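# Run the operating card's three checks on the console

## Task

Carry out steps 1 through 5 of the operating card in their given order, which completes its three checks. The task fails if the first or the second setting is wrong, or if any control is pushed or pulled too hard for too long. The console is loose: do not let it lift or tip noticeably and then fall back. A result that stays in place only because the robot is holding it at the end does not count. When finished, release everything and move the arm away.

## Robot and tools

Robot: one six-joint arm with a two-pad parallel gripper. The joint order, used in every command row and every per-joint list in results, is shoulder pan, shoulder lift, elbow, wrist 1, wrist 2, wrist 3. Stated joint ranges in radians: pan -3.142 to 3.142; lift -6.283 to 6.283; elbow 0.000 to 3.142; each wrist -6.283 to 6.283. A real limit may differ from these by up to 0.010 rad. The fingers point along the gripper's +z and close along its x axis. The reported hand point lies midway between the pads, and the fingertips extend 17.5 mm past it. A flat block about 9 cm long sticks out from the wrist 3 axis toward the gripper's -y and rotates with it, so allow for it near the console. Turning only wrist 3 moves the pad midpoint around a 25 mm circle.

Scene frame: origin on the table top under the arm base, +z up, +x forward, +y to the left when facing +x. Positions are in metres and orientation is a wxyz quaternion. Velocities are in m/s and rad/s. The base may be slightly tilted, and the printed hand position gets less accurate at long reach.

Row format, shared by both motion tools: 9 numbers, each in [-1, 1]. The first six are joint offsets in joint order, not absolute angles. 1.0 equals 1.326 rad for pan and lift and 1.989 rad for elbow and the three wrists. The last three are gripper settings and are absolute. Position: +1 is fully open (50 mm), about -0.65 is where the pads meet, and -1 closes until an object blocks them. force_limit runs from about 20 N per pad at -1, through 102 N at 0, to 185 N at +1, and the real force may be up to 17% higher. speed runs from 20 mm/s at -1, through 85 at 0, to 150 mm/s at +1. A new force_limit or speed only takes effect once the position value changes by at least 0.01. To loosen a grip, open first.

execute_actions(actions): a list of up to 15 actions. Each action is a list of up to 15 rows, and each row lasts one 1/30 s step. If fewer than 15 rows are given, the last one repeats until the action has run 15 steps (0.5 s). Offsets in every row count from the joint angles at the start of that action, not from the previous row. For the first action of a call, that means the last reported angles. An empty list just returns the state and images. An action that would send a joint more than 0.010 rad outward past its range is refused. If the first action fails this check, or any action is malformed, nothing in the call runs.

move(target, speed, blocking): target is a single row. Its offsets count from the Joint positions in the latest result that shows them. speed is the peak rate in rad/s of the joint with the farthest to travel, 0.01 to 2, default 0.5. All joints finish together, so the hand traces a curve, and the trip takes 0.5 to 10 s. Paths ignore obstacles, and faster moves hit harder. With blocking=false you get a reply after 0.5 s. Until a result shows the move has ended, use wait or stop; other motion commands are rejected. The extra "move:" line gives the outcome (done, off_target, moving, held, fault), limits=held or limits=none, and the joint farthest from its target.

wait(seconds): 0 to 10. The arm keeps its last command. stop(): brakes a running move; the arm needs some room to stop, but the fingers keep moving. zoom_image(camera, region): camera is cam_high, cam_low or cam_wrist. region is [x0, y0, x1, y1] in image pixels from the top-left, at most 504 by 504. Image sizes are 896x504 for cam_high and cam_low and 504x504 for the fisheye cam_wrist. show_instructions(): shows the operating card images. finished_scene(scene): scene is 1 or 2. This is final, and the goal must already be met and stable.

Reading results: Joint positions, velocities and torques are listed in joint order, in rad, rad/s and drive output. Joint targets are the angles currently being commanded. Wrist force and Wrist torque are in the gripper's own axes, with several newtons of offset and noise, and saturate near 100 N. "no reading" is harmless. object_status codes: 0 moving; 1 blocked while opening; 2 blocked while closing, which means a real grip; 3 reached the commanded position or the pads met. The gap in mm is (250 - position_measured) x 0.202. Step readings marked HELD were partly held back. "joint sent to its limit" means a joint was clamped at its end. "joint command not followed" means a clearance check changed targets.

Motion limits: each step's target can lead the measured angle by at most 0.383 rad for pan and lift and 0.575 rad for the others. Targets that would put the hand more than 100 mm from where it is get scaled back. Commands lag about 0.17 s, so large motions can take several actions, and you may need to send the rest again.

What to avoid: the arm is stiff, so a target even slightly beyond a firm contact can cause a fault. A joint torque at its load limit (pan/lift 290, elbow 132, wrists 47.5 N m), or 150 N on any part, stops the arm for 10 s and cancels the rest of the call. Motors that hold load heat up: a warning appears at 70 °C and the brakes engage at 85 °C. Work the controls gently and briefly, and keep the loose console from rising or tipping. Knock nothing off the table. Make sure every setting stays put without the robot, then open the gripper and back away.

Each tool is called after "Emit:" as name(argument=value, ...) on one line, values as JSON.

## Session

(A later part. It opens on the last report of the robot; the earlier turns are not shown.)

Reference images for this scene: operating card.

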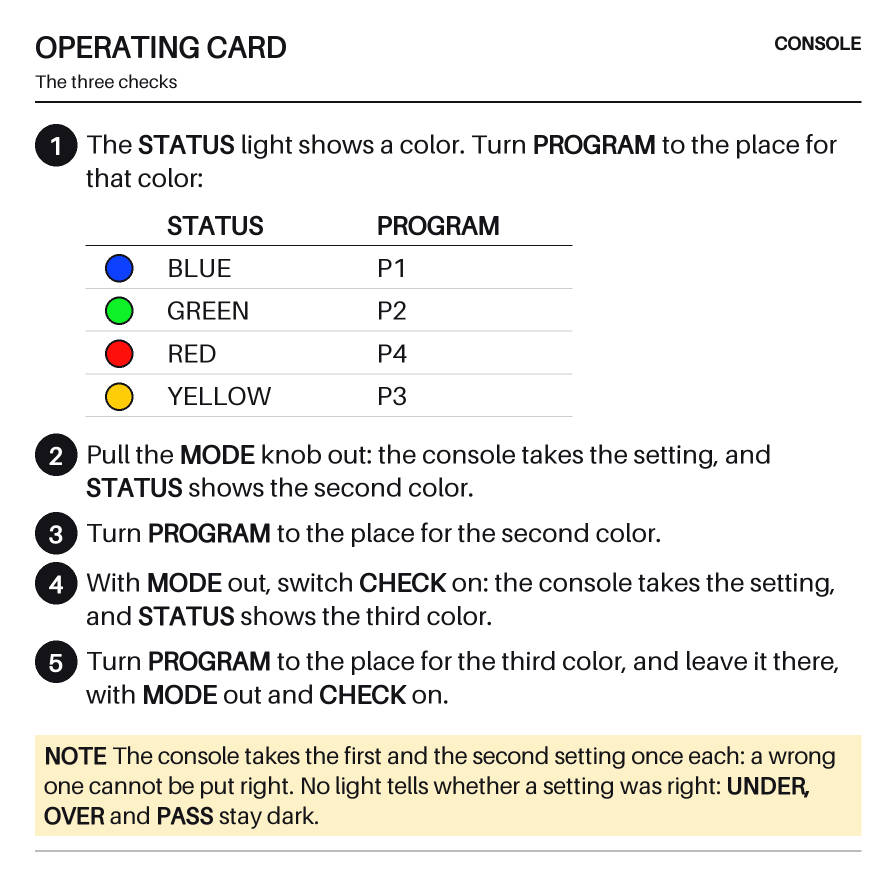

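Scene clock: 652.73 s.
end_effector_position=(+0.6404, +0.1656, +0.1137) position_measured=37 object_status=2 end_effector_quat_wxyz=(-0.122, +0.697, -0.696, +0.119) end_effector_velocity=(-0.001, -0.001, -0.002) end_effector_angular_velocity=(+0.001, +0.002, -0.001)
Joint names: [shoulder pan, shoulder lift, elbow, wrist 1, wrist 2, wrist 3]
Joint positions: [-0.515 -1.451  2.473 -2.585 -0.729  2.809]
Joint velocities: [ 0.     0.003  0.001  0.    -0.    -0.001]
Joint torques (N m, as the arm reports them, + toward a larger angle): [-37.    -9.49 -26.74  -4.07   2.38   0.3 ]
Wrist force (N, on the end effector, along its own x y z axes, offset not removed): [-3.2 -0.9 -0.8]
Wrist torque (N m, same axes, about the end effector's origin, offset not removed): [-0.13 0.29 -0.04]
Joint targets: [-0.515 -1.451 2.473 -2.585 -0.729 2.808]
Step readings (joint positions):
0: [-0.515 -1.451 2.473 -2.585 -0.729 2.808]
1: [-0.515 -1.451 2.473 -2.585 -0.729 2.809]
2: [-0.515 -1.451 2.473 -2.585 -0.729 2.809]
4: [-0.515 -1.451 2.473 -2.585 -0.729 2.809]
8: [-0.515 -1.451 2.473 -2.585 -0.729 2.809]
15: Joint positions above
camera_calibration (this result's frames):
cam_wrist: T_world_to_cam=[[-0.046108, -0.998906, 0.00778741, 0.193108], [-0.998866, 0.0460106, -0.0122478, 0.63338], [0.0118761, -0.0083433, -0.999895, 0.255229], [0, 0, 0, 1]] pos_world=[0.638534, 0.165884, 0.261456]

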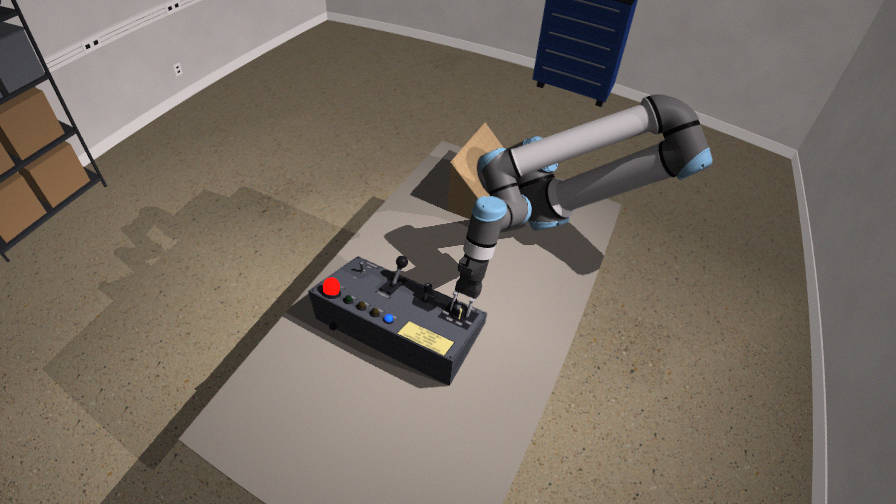

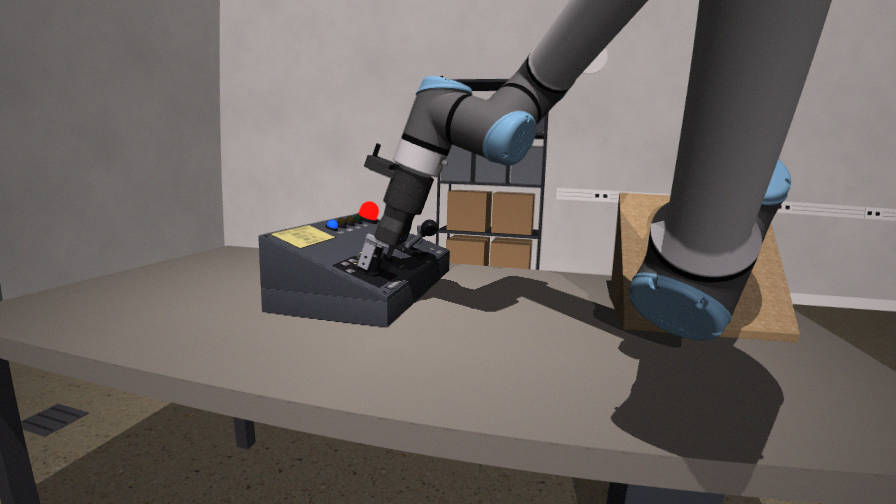

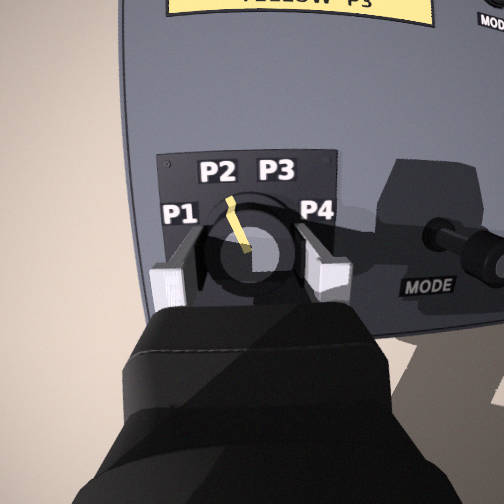

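Emit:
move(target=[0.00988,-0.00805,-0.00247,0.00047,0,0.20731,-1,-0.65,-0.5], speed=0.9)

Emit:
move(target=[0.0095,-0.00356,-0.00575,0.00104,-0.0001,0.20694,-1,-0.65,-0.5], speed=0.9)

Emit:
move(target=[0.00749,0.00135,-0.00808,0.0016,-0.00014,0.20492,-1,-0.65,-0.5], speed=0.9)

Emit:
move(target=[0.00435,0.00585,-0.00911,0.00198,-0.00011,0.20178,-1,-0.65,-0.5], speed=0.8)

Emit:
execute_actions(actions=[[[0,0,0,0,0,0,1,-0.65,0]]])

Scene clock: 672.83 s.
end_effector_position=(+0.6404, +0.1656, +0.1137) position_measured=37 object_status=2 end_effector_quat_wxyz=(+0.143, -0.548, +0.819, -0.093) end_effector_velocity=(+0.000, -0.001, +0.001) end_effector_angular_velocity=(+0.002, -0.001, -0.004)
Joint names: [shoulder pan, shoulder lift, elbow, wrist 1, wrist 2, wrist 3]
Joint positions: [-0.502 -1.462  2.468 -2.584 -0.729  3.22 ]
Joint velocities: [-0.002  0.    -0.     0.001  0.001  0.003]
Joint torques (N m, as the arm reports them, + toward a larger angle): [-25.58 -22.45 -41.48  -0.6    0.25   2.47]
Wrist force (N, on the end effector, along its own x y z axes, offset not removed): [-3.4 3.3 -5.1]
Wrist torque (N m, same axes, about the end effector's origin, offset not removed): [0.15 0.26 0.03]
Joint targets: [-0.502 -1.462 2.468 -2.584 -0.729 3.221]
move: done; limits=none; farthest joint: the wrist 3, 0.001 radians from its target (0.413 radians at the start)
camera_calibration (this result's frames):
cam_wrist: T_world_to_cam=[[-0.402877, -0.907472, -0.119101, 0.420862], [-0.914748, 0.403555, 0.0194496, 0.516735], [0.0304139, 0.116783, -0.992692, 0.221836], [0, 0, 0, 1]] pos_world=[0.635492, 0.147482, 0.26029]

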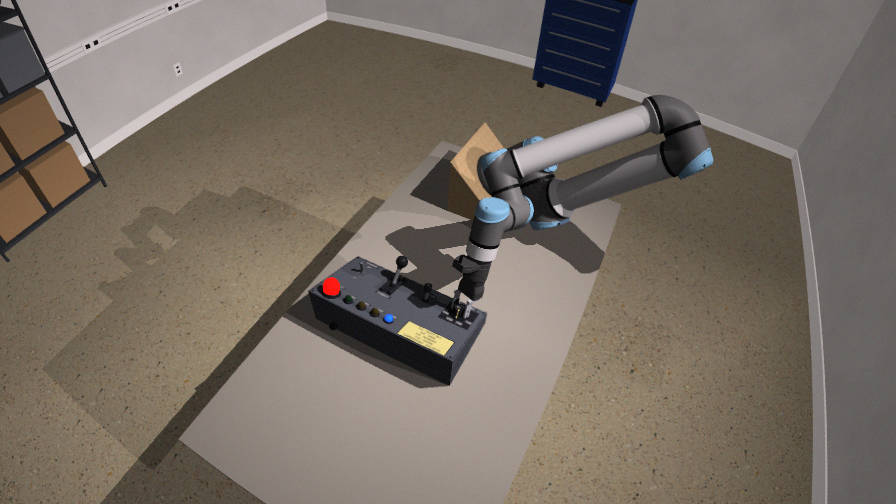

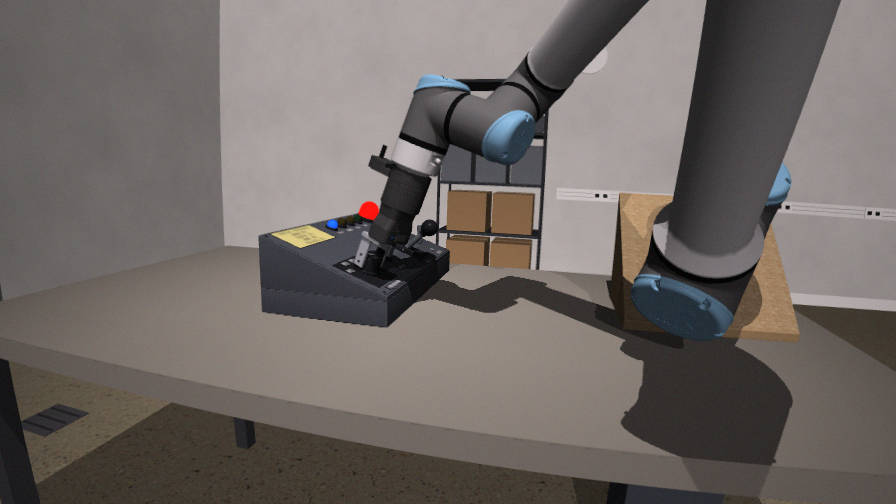

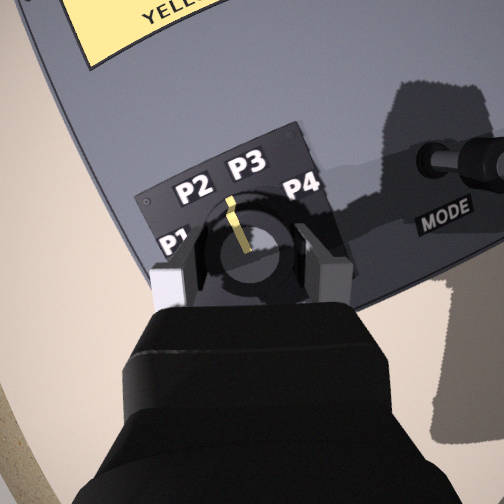

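Scene clock: 674.17 s.
end_effector_position=(+0.6405, +0.1655, +0.1137) position_measured=37 object_status=2 end_effector_quat_wxyz=(+0.158, -0.378, +0.910, -0.063) end_effector_velocity=(+0.000, -0.000, -0.000) end_effector_angular_velocity=(+0.002, +0.000, -0.004)
Joint names: [shoulder pan, shoulder lift, elbow, wrist 1, wrist 2, wrist 3]
Joint positions: [-0.489 -1.467  2.456 -2.582 -0.729  3.632]
Joint velocities: [-0.     0.001 -0.     0.     0.     0.004]
Joint torques (N m, as the arm reports them, + toward a larger angle): [-25.7  -20.9  -43.51  -0.86  -3.67   2.97]
Wrist force (N, on the end effector, along its own x y z axes, offset not removed): [-4.1 2.9 -2.8]
Wrist torque (N m, same axes, about the end effector's origin, offset not removed): [-0.22 0.61 -0.16]
Joint targets: [-0.489 -1.467 2.456 -2.582 -0.729 3.632]
move: done; limits=none; farthest joint: the shoulder pan, 0.000 radians from its target (0.012 radians at the start)
camera_calibration (this result's frames):
cam_wrist: T_world_to_cam=[[-0.699862, -0.67823, -0.224046, 0.585043], [-0.708246, 0.699607, 0.0945335, 0.326981], [0.0926286, 0.22484, -0.969983, 0.161533], [0, 0, 0, 1]] pos_world=[0.62607, 0.131716, 0.25685]

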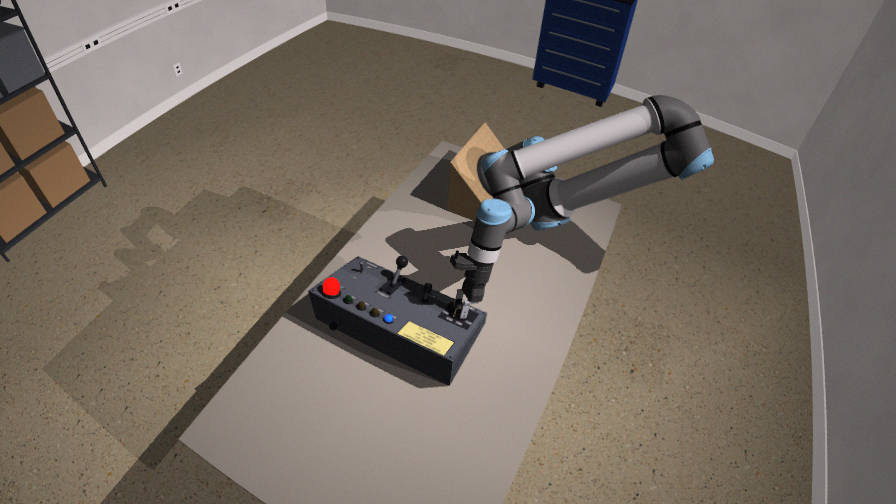

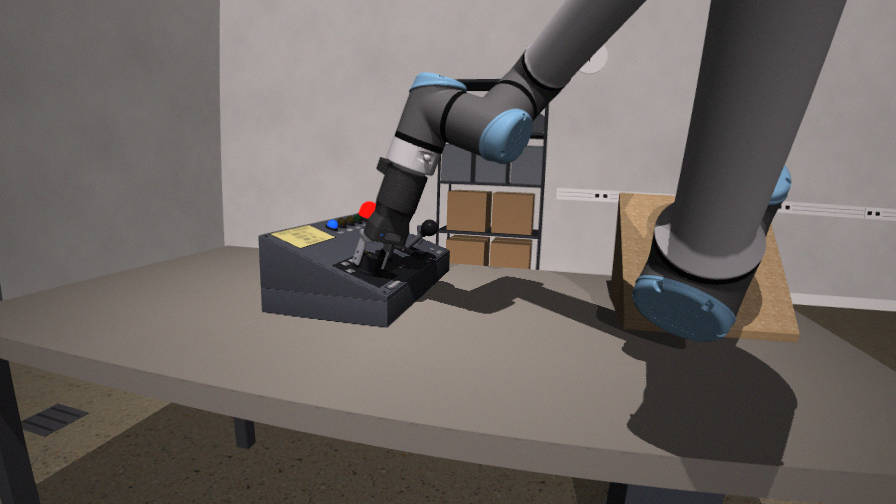

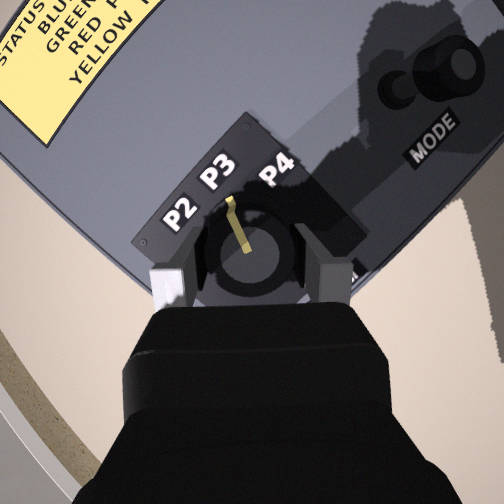

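Scene clock: 675.47 s.
end_effector_position=(+0.6405, +0.1655, +0.1137) position_measured=37 object_status=2 end_effector_quat_wxyz=(+0.168, -0.194, +0.966, -0.031) end_effector_velocity=(+0.000, +0.000, -0.000) end_effector_angular_velocity=(+0.001, +0.000, -0.003)
Joint names: [shoulder pan, shoulder lift, elbow, wrist 1, wrist 2, wrist 3]
Joint positions: [-0.479 -1.465  2.44  -2.579 -0.73   4.039]
Joint velocities: [ 0.    -0.    -0.    -0.     0.     0.003]
Joint torques (N m, as the arm reports them, + toward a larger angle): [-25.72   3.02 -42.79  -0.86  -3.74   3.4 ]
Wrist force (N, on the end effector, along its own x y z axes, offset not removed): [1.0 10.0 -7.0]
Wrist torque (N m, same axes, about the end effector's origin, offset not removed): [0.30 0.12 0.01]
Joint targets: [-0.479 -1.465 2.440 -2.579 -0.730 4.039]
move: done; limits=none; farthest joint: the wrist 2, 0.001 radians from its target (0.000 radians at the start)
camera_calibration (this result's frames):
cam_wrist: T_world_to_cam=[[-0.891936, -0.346035, -0.291052, 0.660703], [-0.410746, 0.889188, 0.201574, 0.0929476], [0.189048, 0.29934, -0.935231, 0.0835285], [0, 0, 0, 1]] pos_world=[0.611692, 0.120975, 0.251681]

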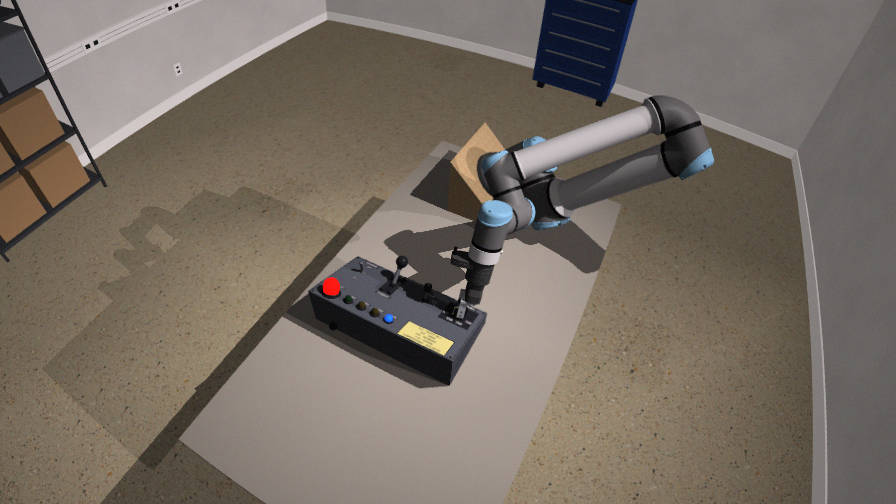

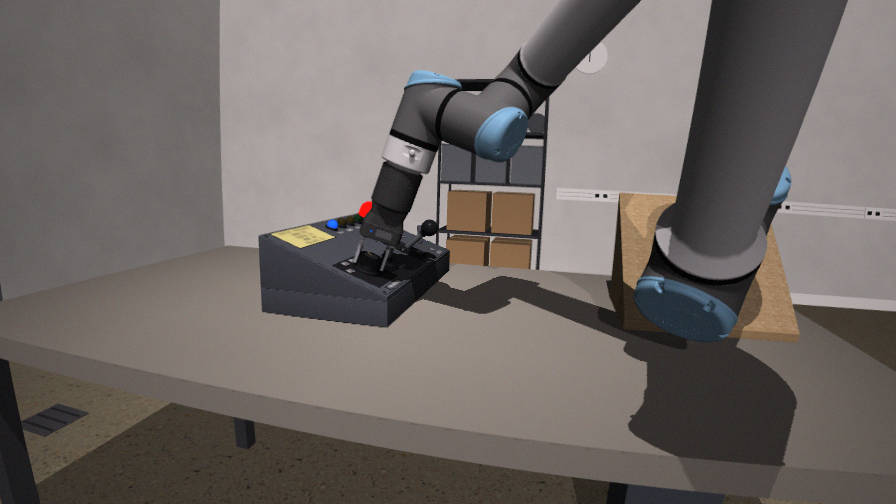

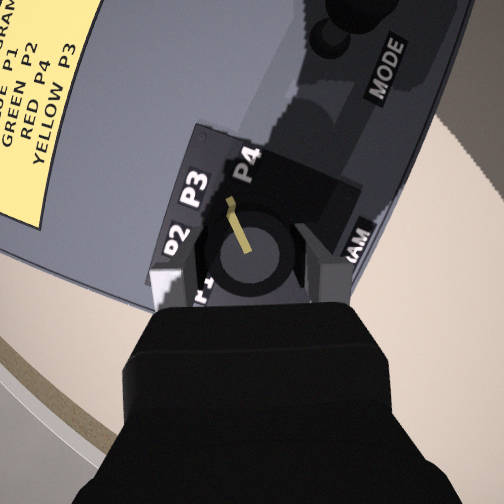

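Scene clock: 676.80 s.
end_effector_position=(+0.6405, +0.1654, +0.1137) position_measured=37 object_status=2 end_effector_quat_wxyz=(+0.171, -0.002, +0.985, +0.002) end_effector_velocity=(+0.000, -0.001, +0.000) end_effector_angular_velocity=(+0.000, +0.000, -0.004)
Joint names: [shoulder pan, shoulder lift, elbow, wrist 1, wrist 2, wrist 3]
Joint positions: [-0.474 -1.457  2.422 -2.575 -0.73   4.439]
Joint velocities: [-0.001  0.001 -0.001  0.    -0.001  0.003]
Joint torques (N m, as the arm reports them, + toward a larger angle): [-29.12  -0.77 -43.26  -0.81  -3.69   2.99]
Wrist force (N, on the end effector, along its own x y z axes, offset not removed): [3.4 7.5 -3.4]
Wrist torque (N m, same axes, about the end effector's origin, offset not removed): [-0.07 -0.07 0.03]
Joint targets: [-0.474 -1.457 2.422 -2.575 -0.730 4.440]
move: done; limits=none; farthest joint: the wrist 3, 0.001 radians from its target (0.402 radians at the start)
camera_calibration (this result's frames):
cam_wrist: T_world_to_cam=[[-0.949956, 0.0387358, -0.309972, 0.636358], [-0.0673618, 0.943536, 0.32435, -0.149877], [0.305033, 0.328999, -0.893708, -0.000367548], [0, 0, 0, 1]] pos_world=[0.594529, 0.116885, 0.245537]

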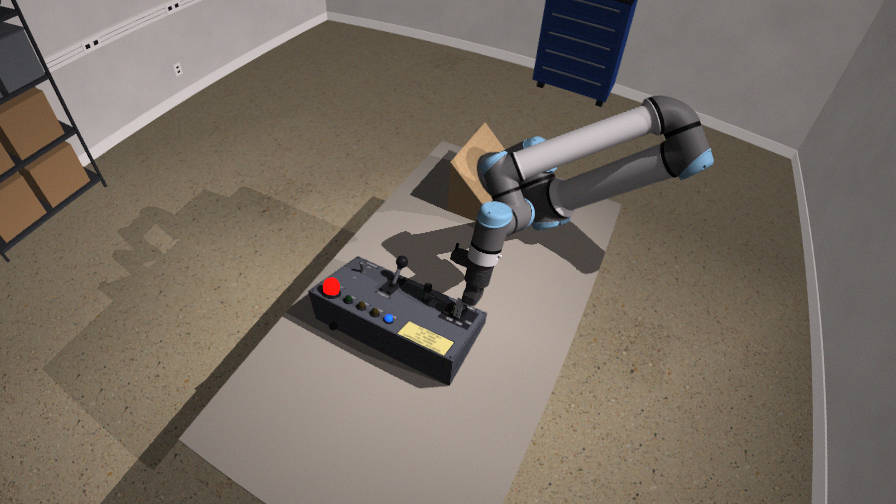

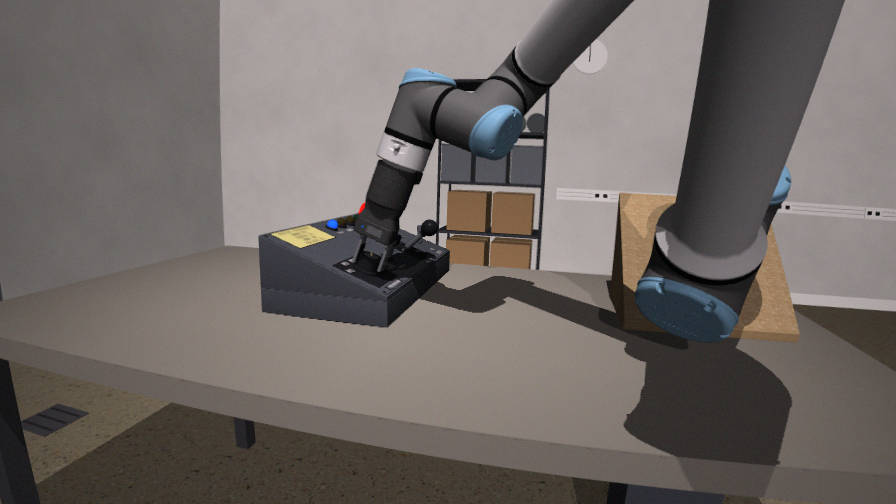

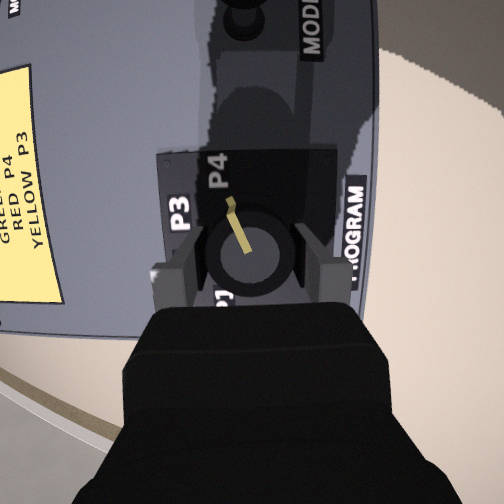

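Scene clock: 677.30 s.
end_effector_position=(+0.6405, +0.1654, +0.1137) position_measured=3 object_status=3 end_effector_quat_wxyz=(+0.171, -0.002, +0.985, +0.002) end_effector_velocity=(-0.001, +0.000, -0.000) end_effector_angular_velocity=(-0.000, +0.000, +0.001)
Joint names: [shoulder pan, shoulder lift, elbow, wrist 1, wrist 2, wrist 3]
Joint positions: [-0.474 -1.457  2.422 -2.575 -0.73   4.44 ]
Joint velocities: [-0.    -0.001  0.001  0.001 -0.    -0.001]
Joint torques (N m, as the arm reports them, + toward a larger angle): [-29.53  -5.92 -37.27  -0.95  -1.49  -1.42]
Wrist force (N, on the end effector, along its own x y z axes, offset not removed): [-6.3 -0.2 0.4]
Wrist torque (N m, same axes, about the end effector's origin, offset not removed): [0.20 0.93 0.05]
Joint targets: [-0.474 -1.457 2.422 -2.575 -0.730 4.439]
Step readings (joint positions):
0: [-0.474 -1.457 2.422 -2.575 -0.730 4.439]
1: [-0.474 -1.457 2.422 -2.575 -0.730 4.440]
2: [-0.474 -1.457 2.422 -2.575 -0.730 4.440]
4: [-0.474 -1.457 2.422 -2.575 -0.730 4.440]
8: [-0.474 -1.457 2.422 -2.575 -0.730 4.440]
15: Joint positions above
camera_calibration (this result's frames):
cam_wrist: T_world_to_cam=[[-0.949961, 0.0388362, -0.309944, 0.636347], [-0.0672483, 0.943547, 0.32434, -0.149923], [0.305043, 0.328953, -0.893722, -0.000362684], [0, 0, 0, 1]] pos_world=[0.594534, 0.116866, 0.245534]

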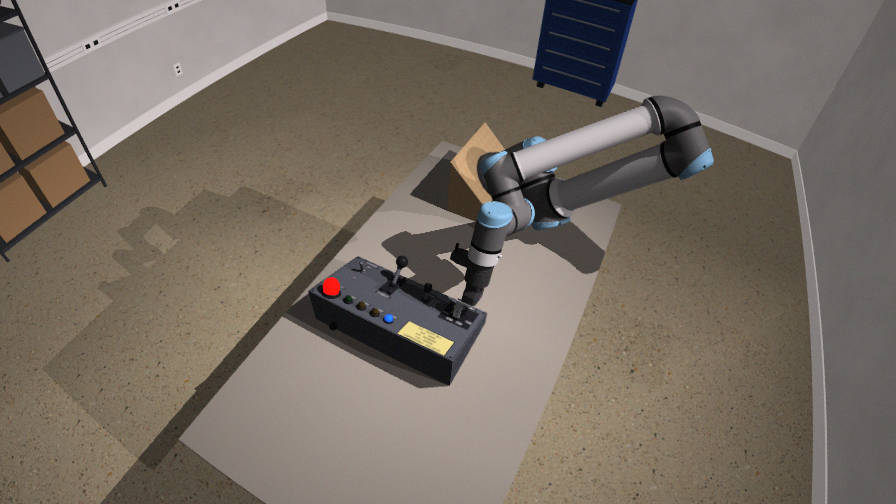

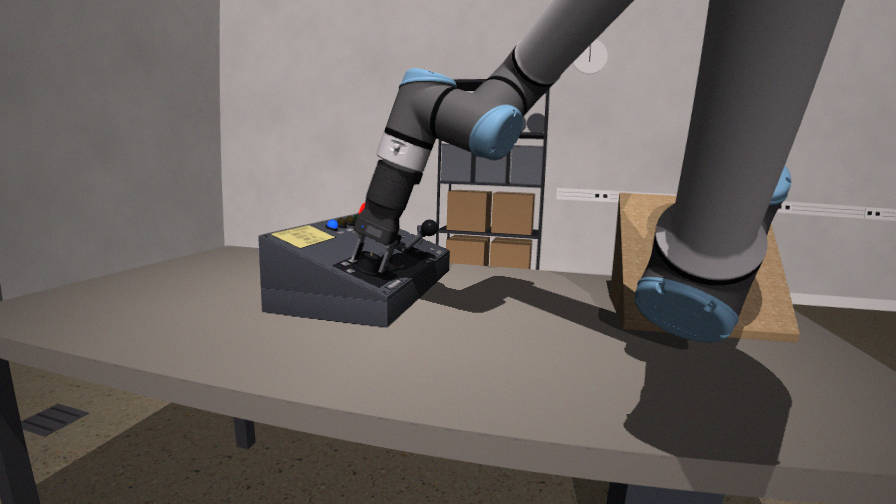

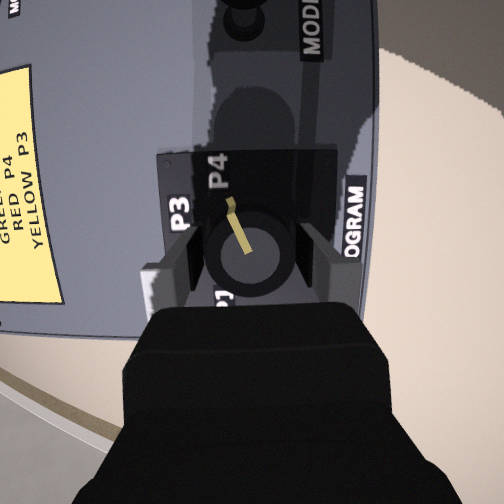

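Emit:
move(target=[-0.1535,-0.2238,-0.006,0.2697,0.0024,-0.1534,1,-0.65,0], speed=0.8)

Scene clock: 687.53 s.
end_effector_position=(+0.5756, +0.1789, +0.2292) position_measured=3 object_status=3 end_effector_quat_wxyz=(+0.175, -0.003, +0.985, +0.011) end_effector_velocity=(-0.000, +0.001, +0.001) end_effector_angular_velocity=(+0.001, -0.001, +0.001)
Joint names: [shoulder pan, shoulder lift, elbow, wrist 1, wrist 2, wrist 3]
Joint positions: [-0.677 -1.754  2.41  -2.039 -0.725  4.135]
Joint velocities: [-0.001 -0.002 -0.     0.003  0.001 -0.002]
Joint torques (N m, as the arm reports them, + toward a larger angle): [-42.6   -4.09 -48.98  -0.12   3.07  -1.53]
Wrist force (N, on the end effector, along its own x y z axes, offset not removed): [-3.9 -1.3 0.8]
Wrist torque (N m, same axes, about the end effector's origin, offset not removed): [-0.22 0.55 0.09]
Joint targets: [-0.677 -1.754 2.410 -2.039 -0.725 4.134]
move: done; limits=none; farthest joint: the shoulder pan, 0.001 radians from its target (0.204 radians at the start)
camera_calibration (this result's frames):
cam_wrist: T_world_to_cam=[[-0.947391, 0.0381408, -0.317798, 0.610404], [-0.0760579, 0.937611, 0.339265, -0.201827], [0.310911, 0.345588, -0.885383, 0.109889], [0, 0, 0, 1]] pos_world=[0.528775, 0.127977, 0.359752]

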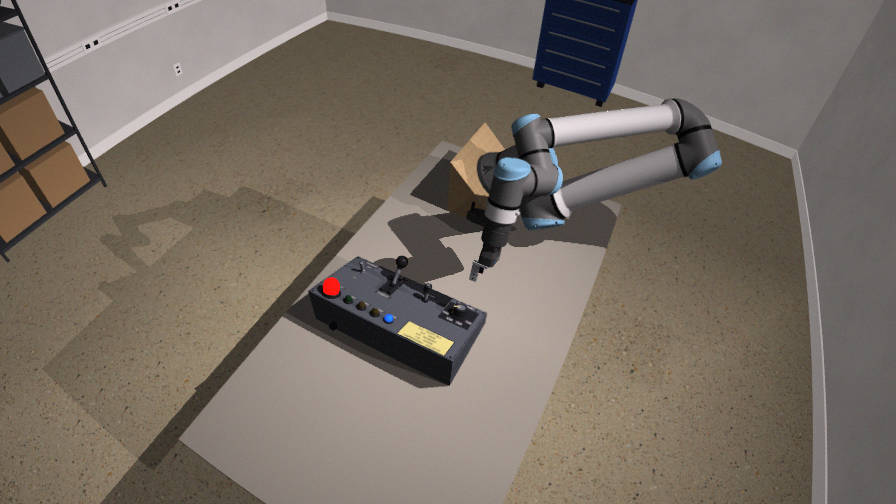

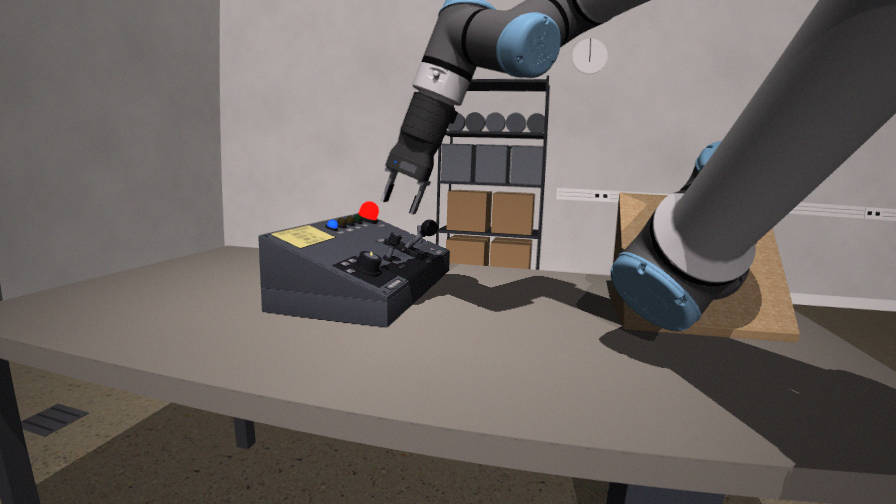

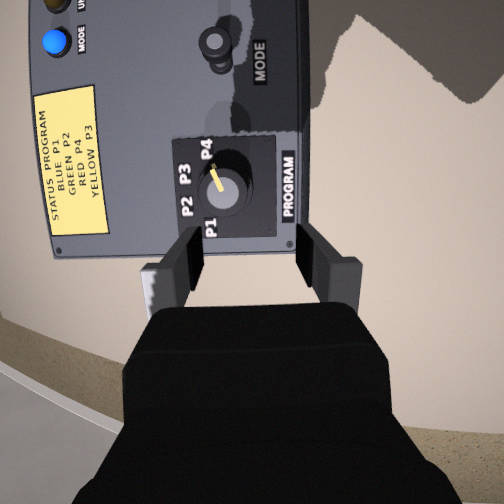

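Emit:
finished_scene(scene=2)

The scene is finished: the task was done.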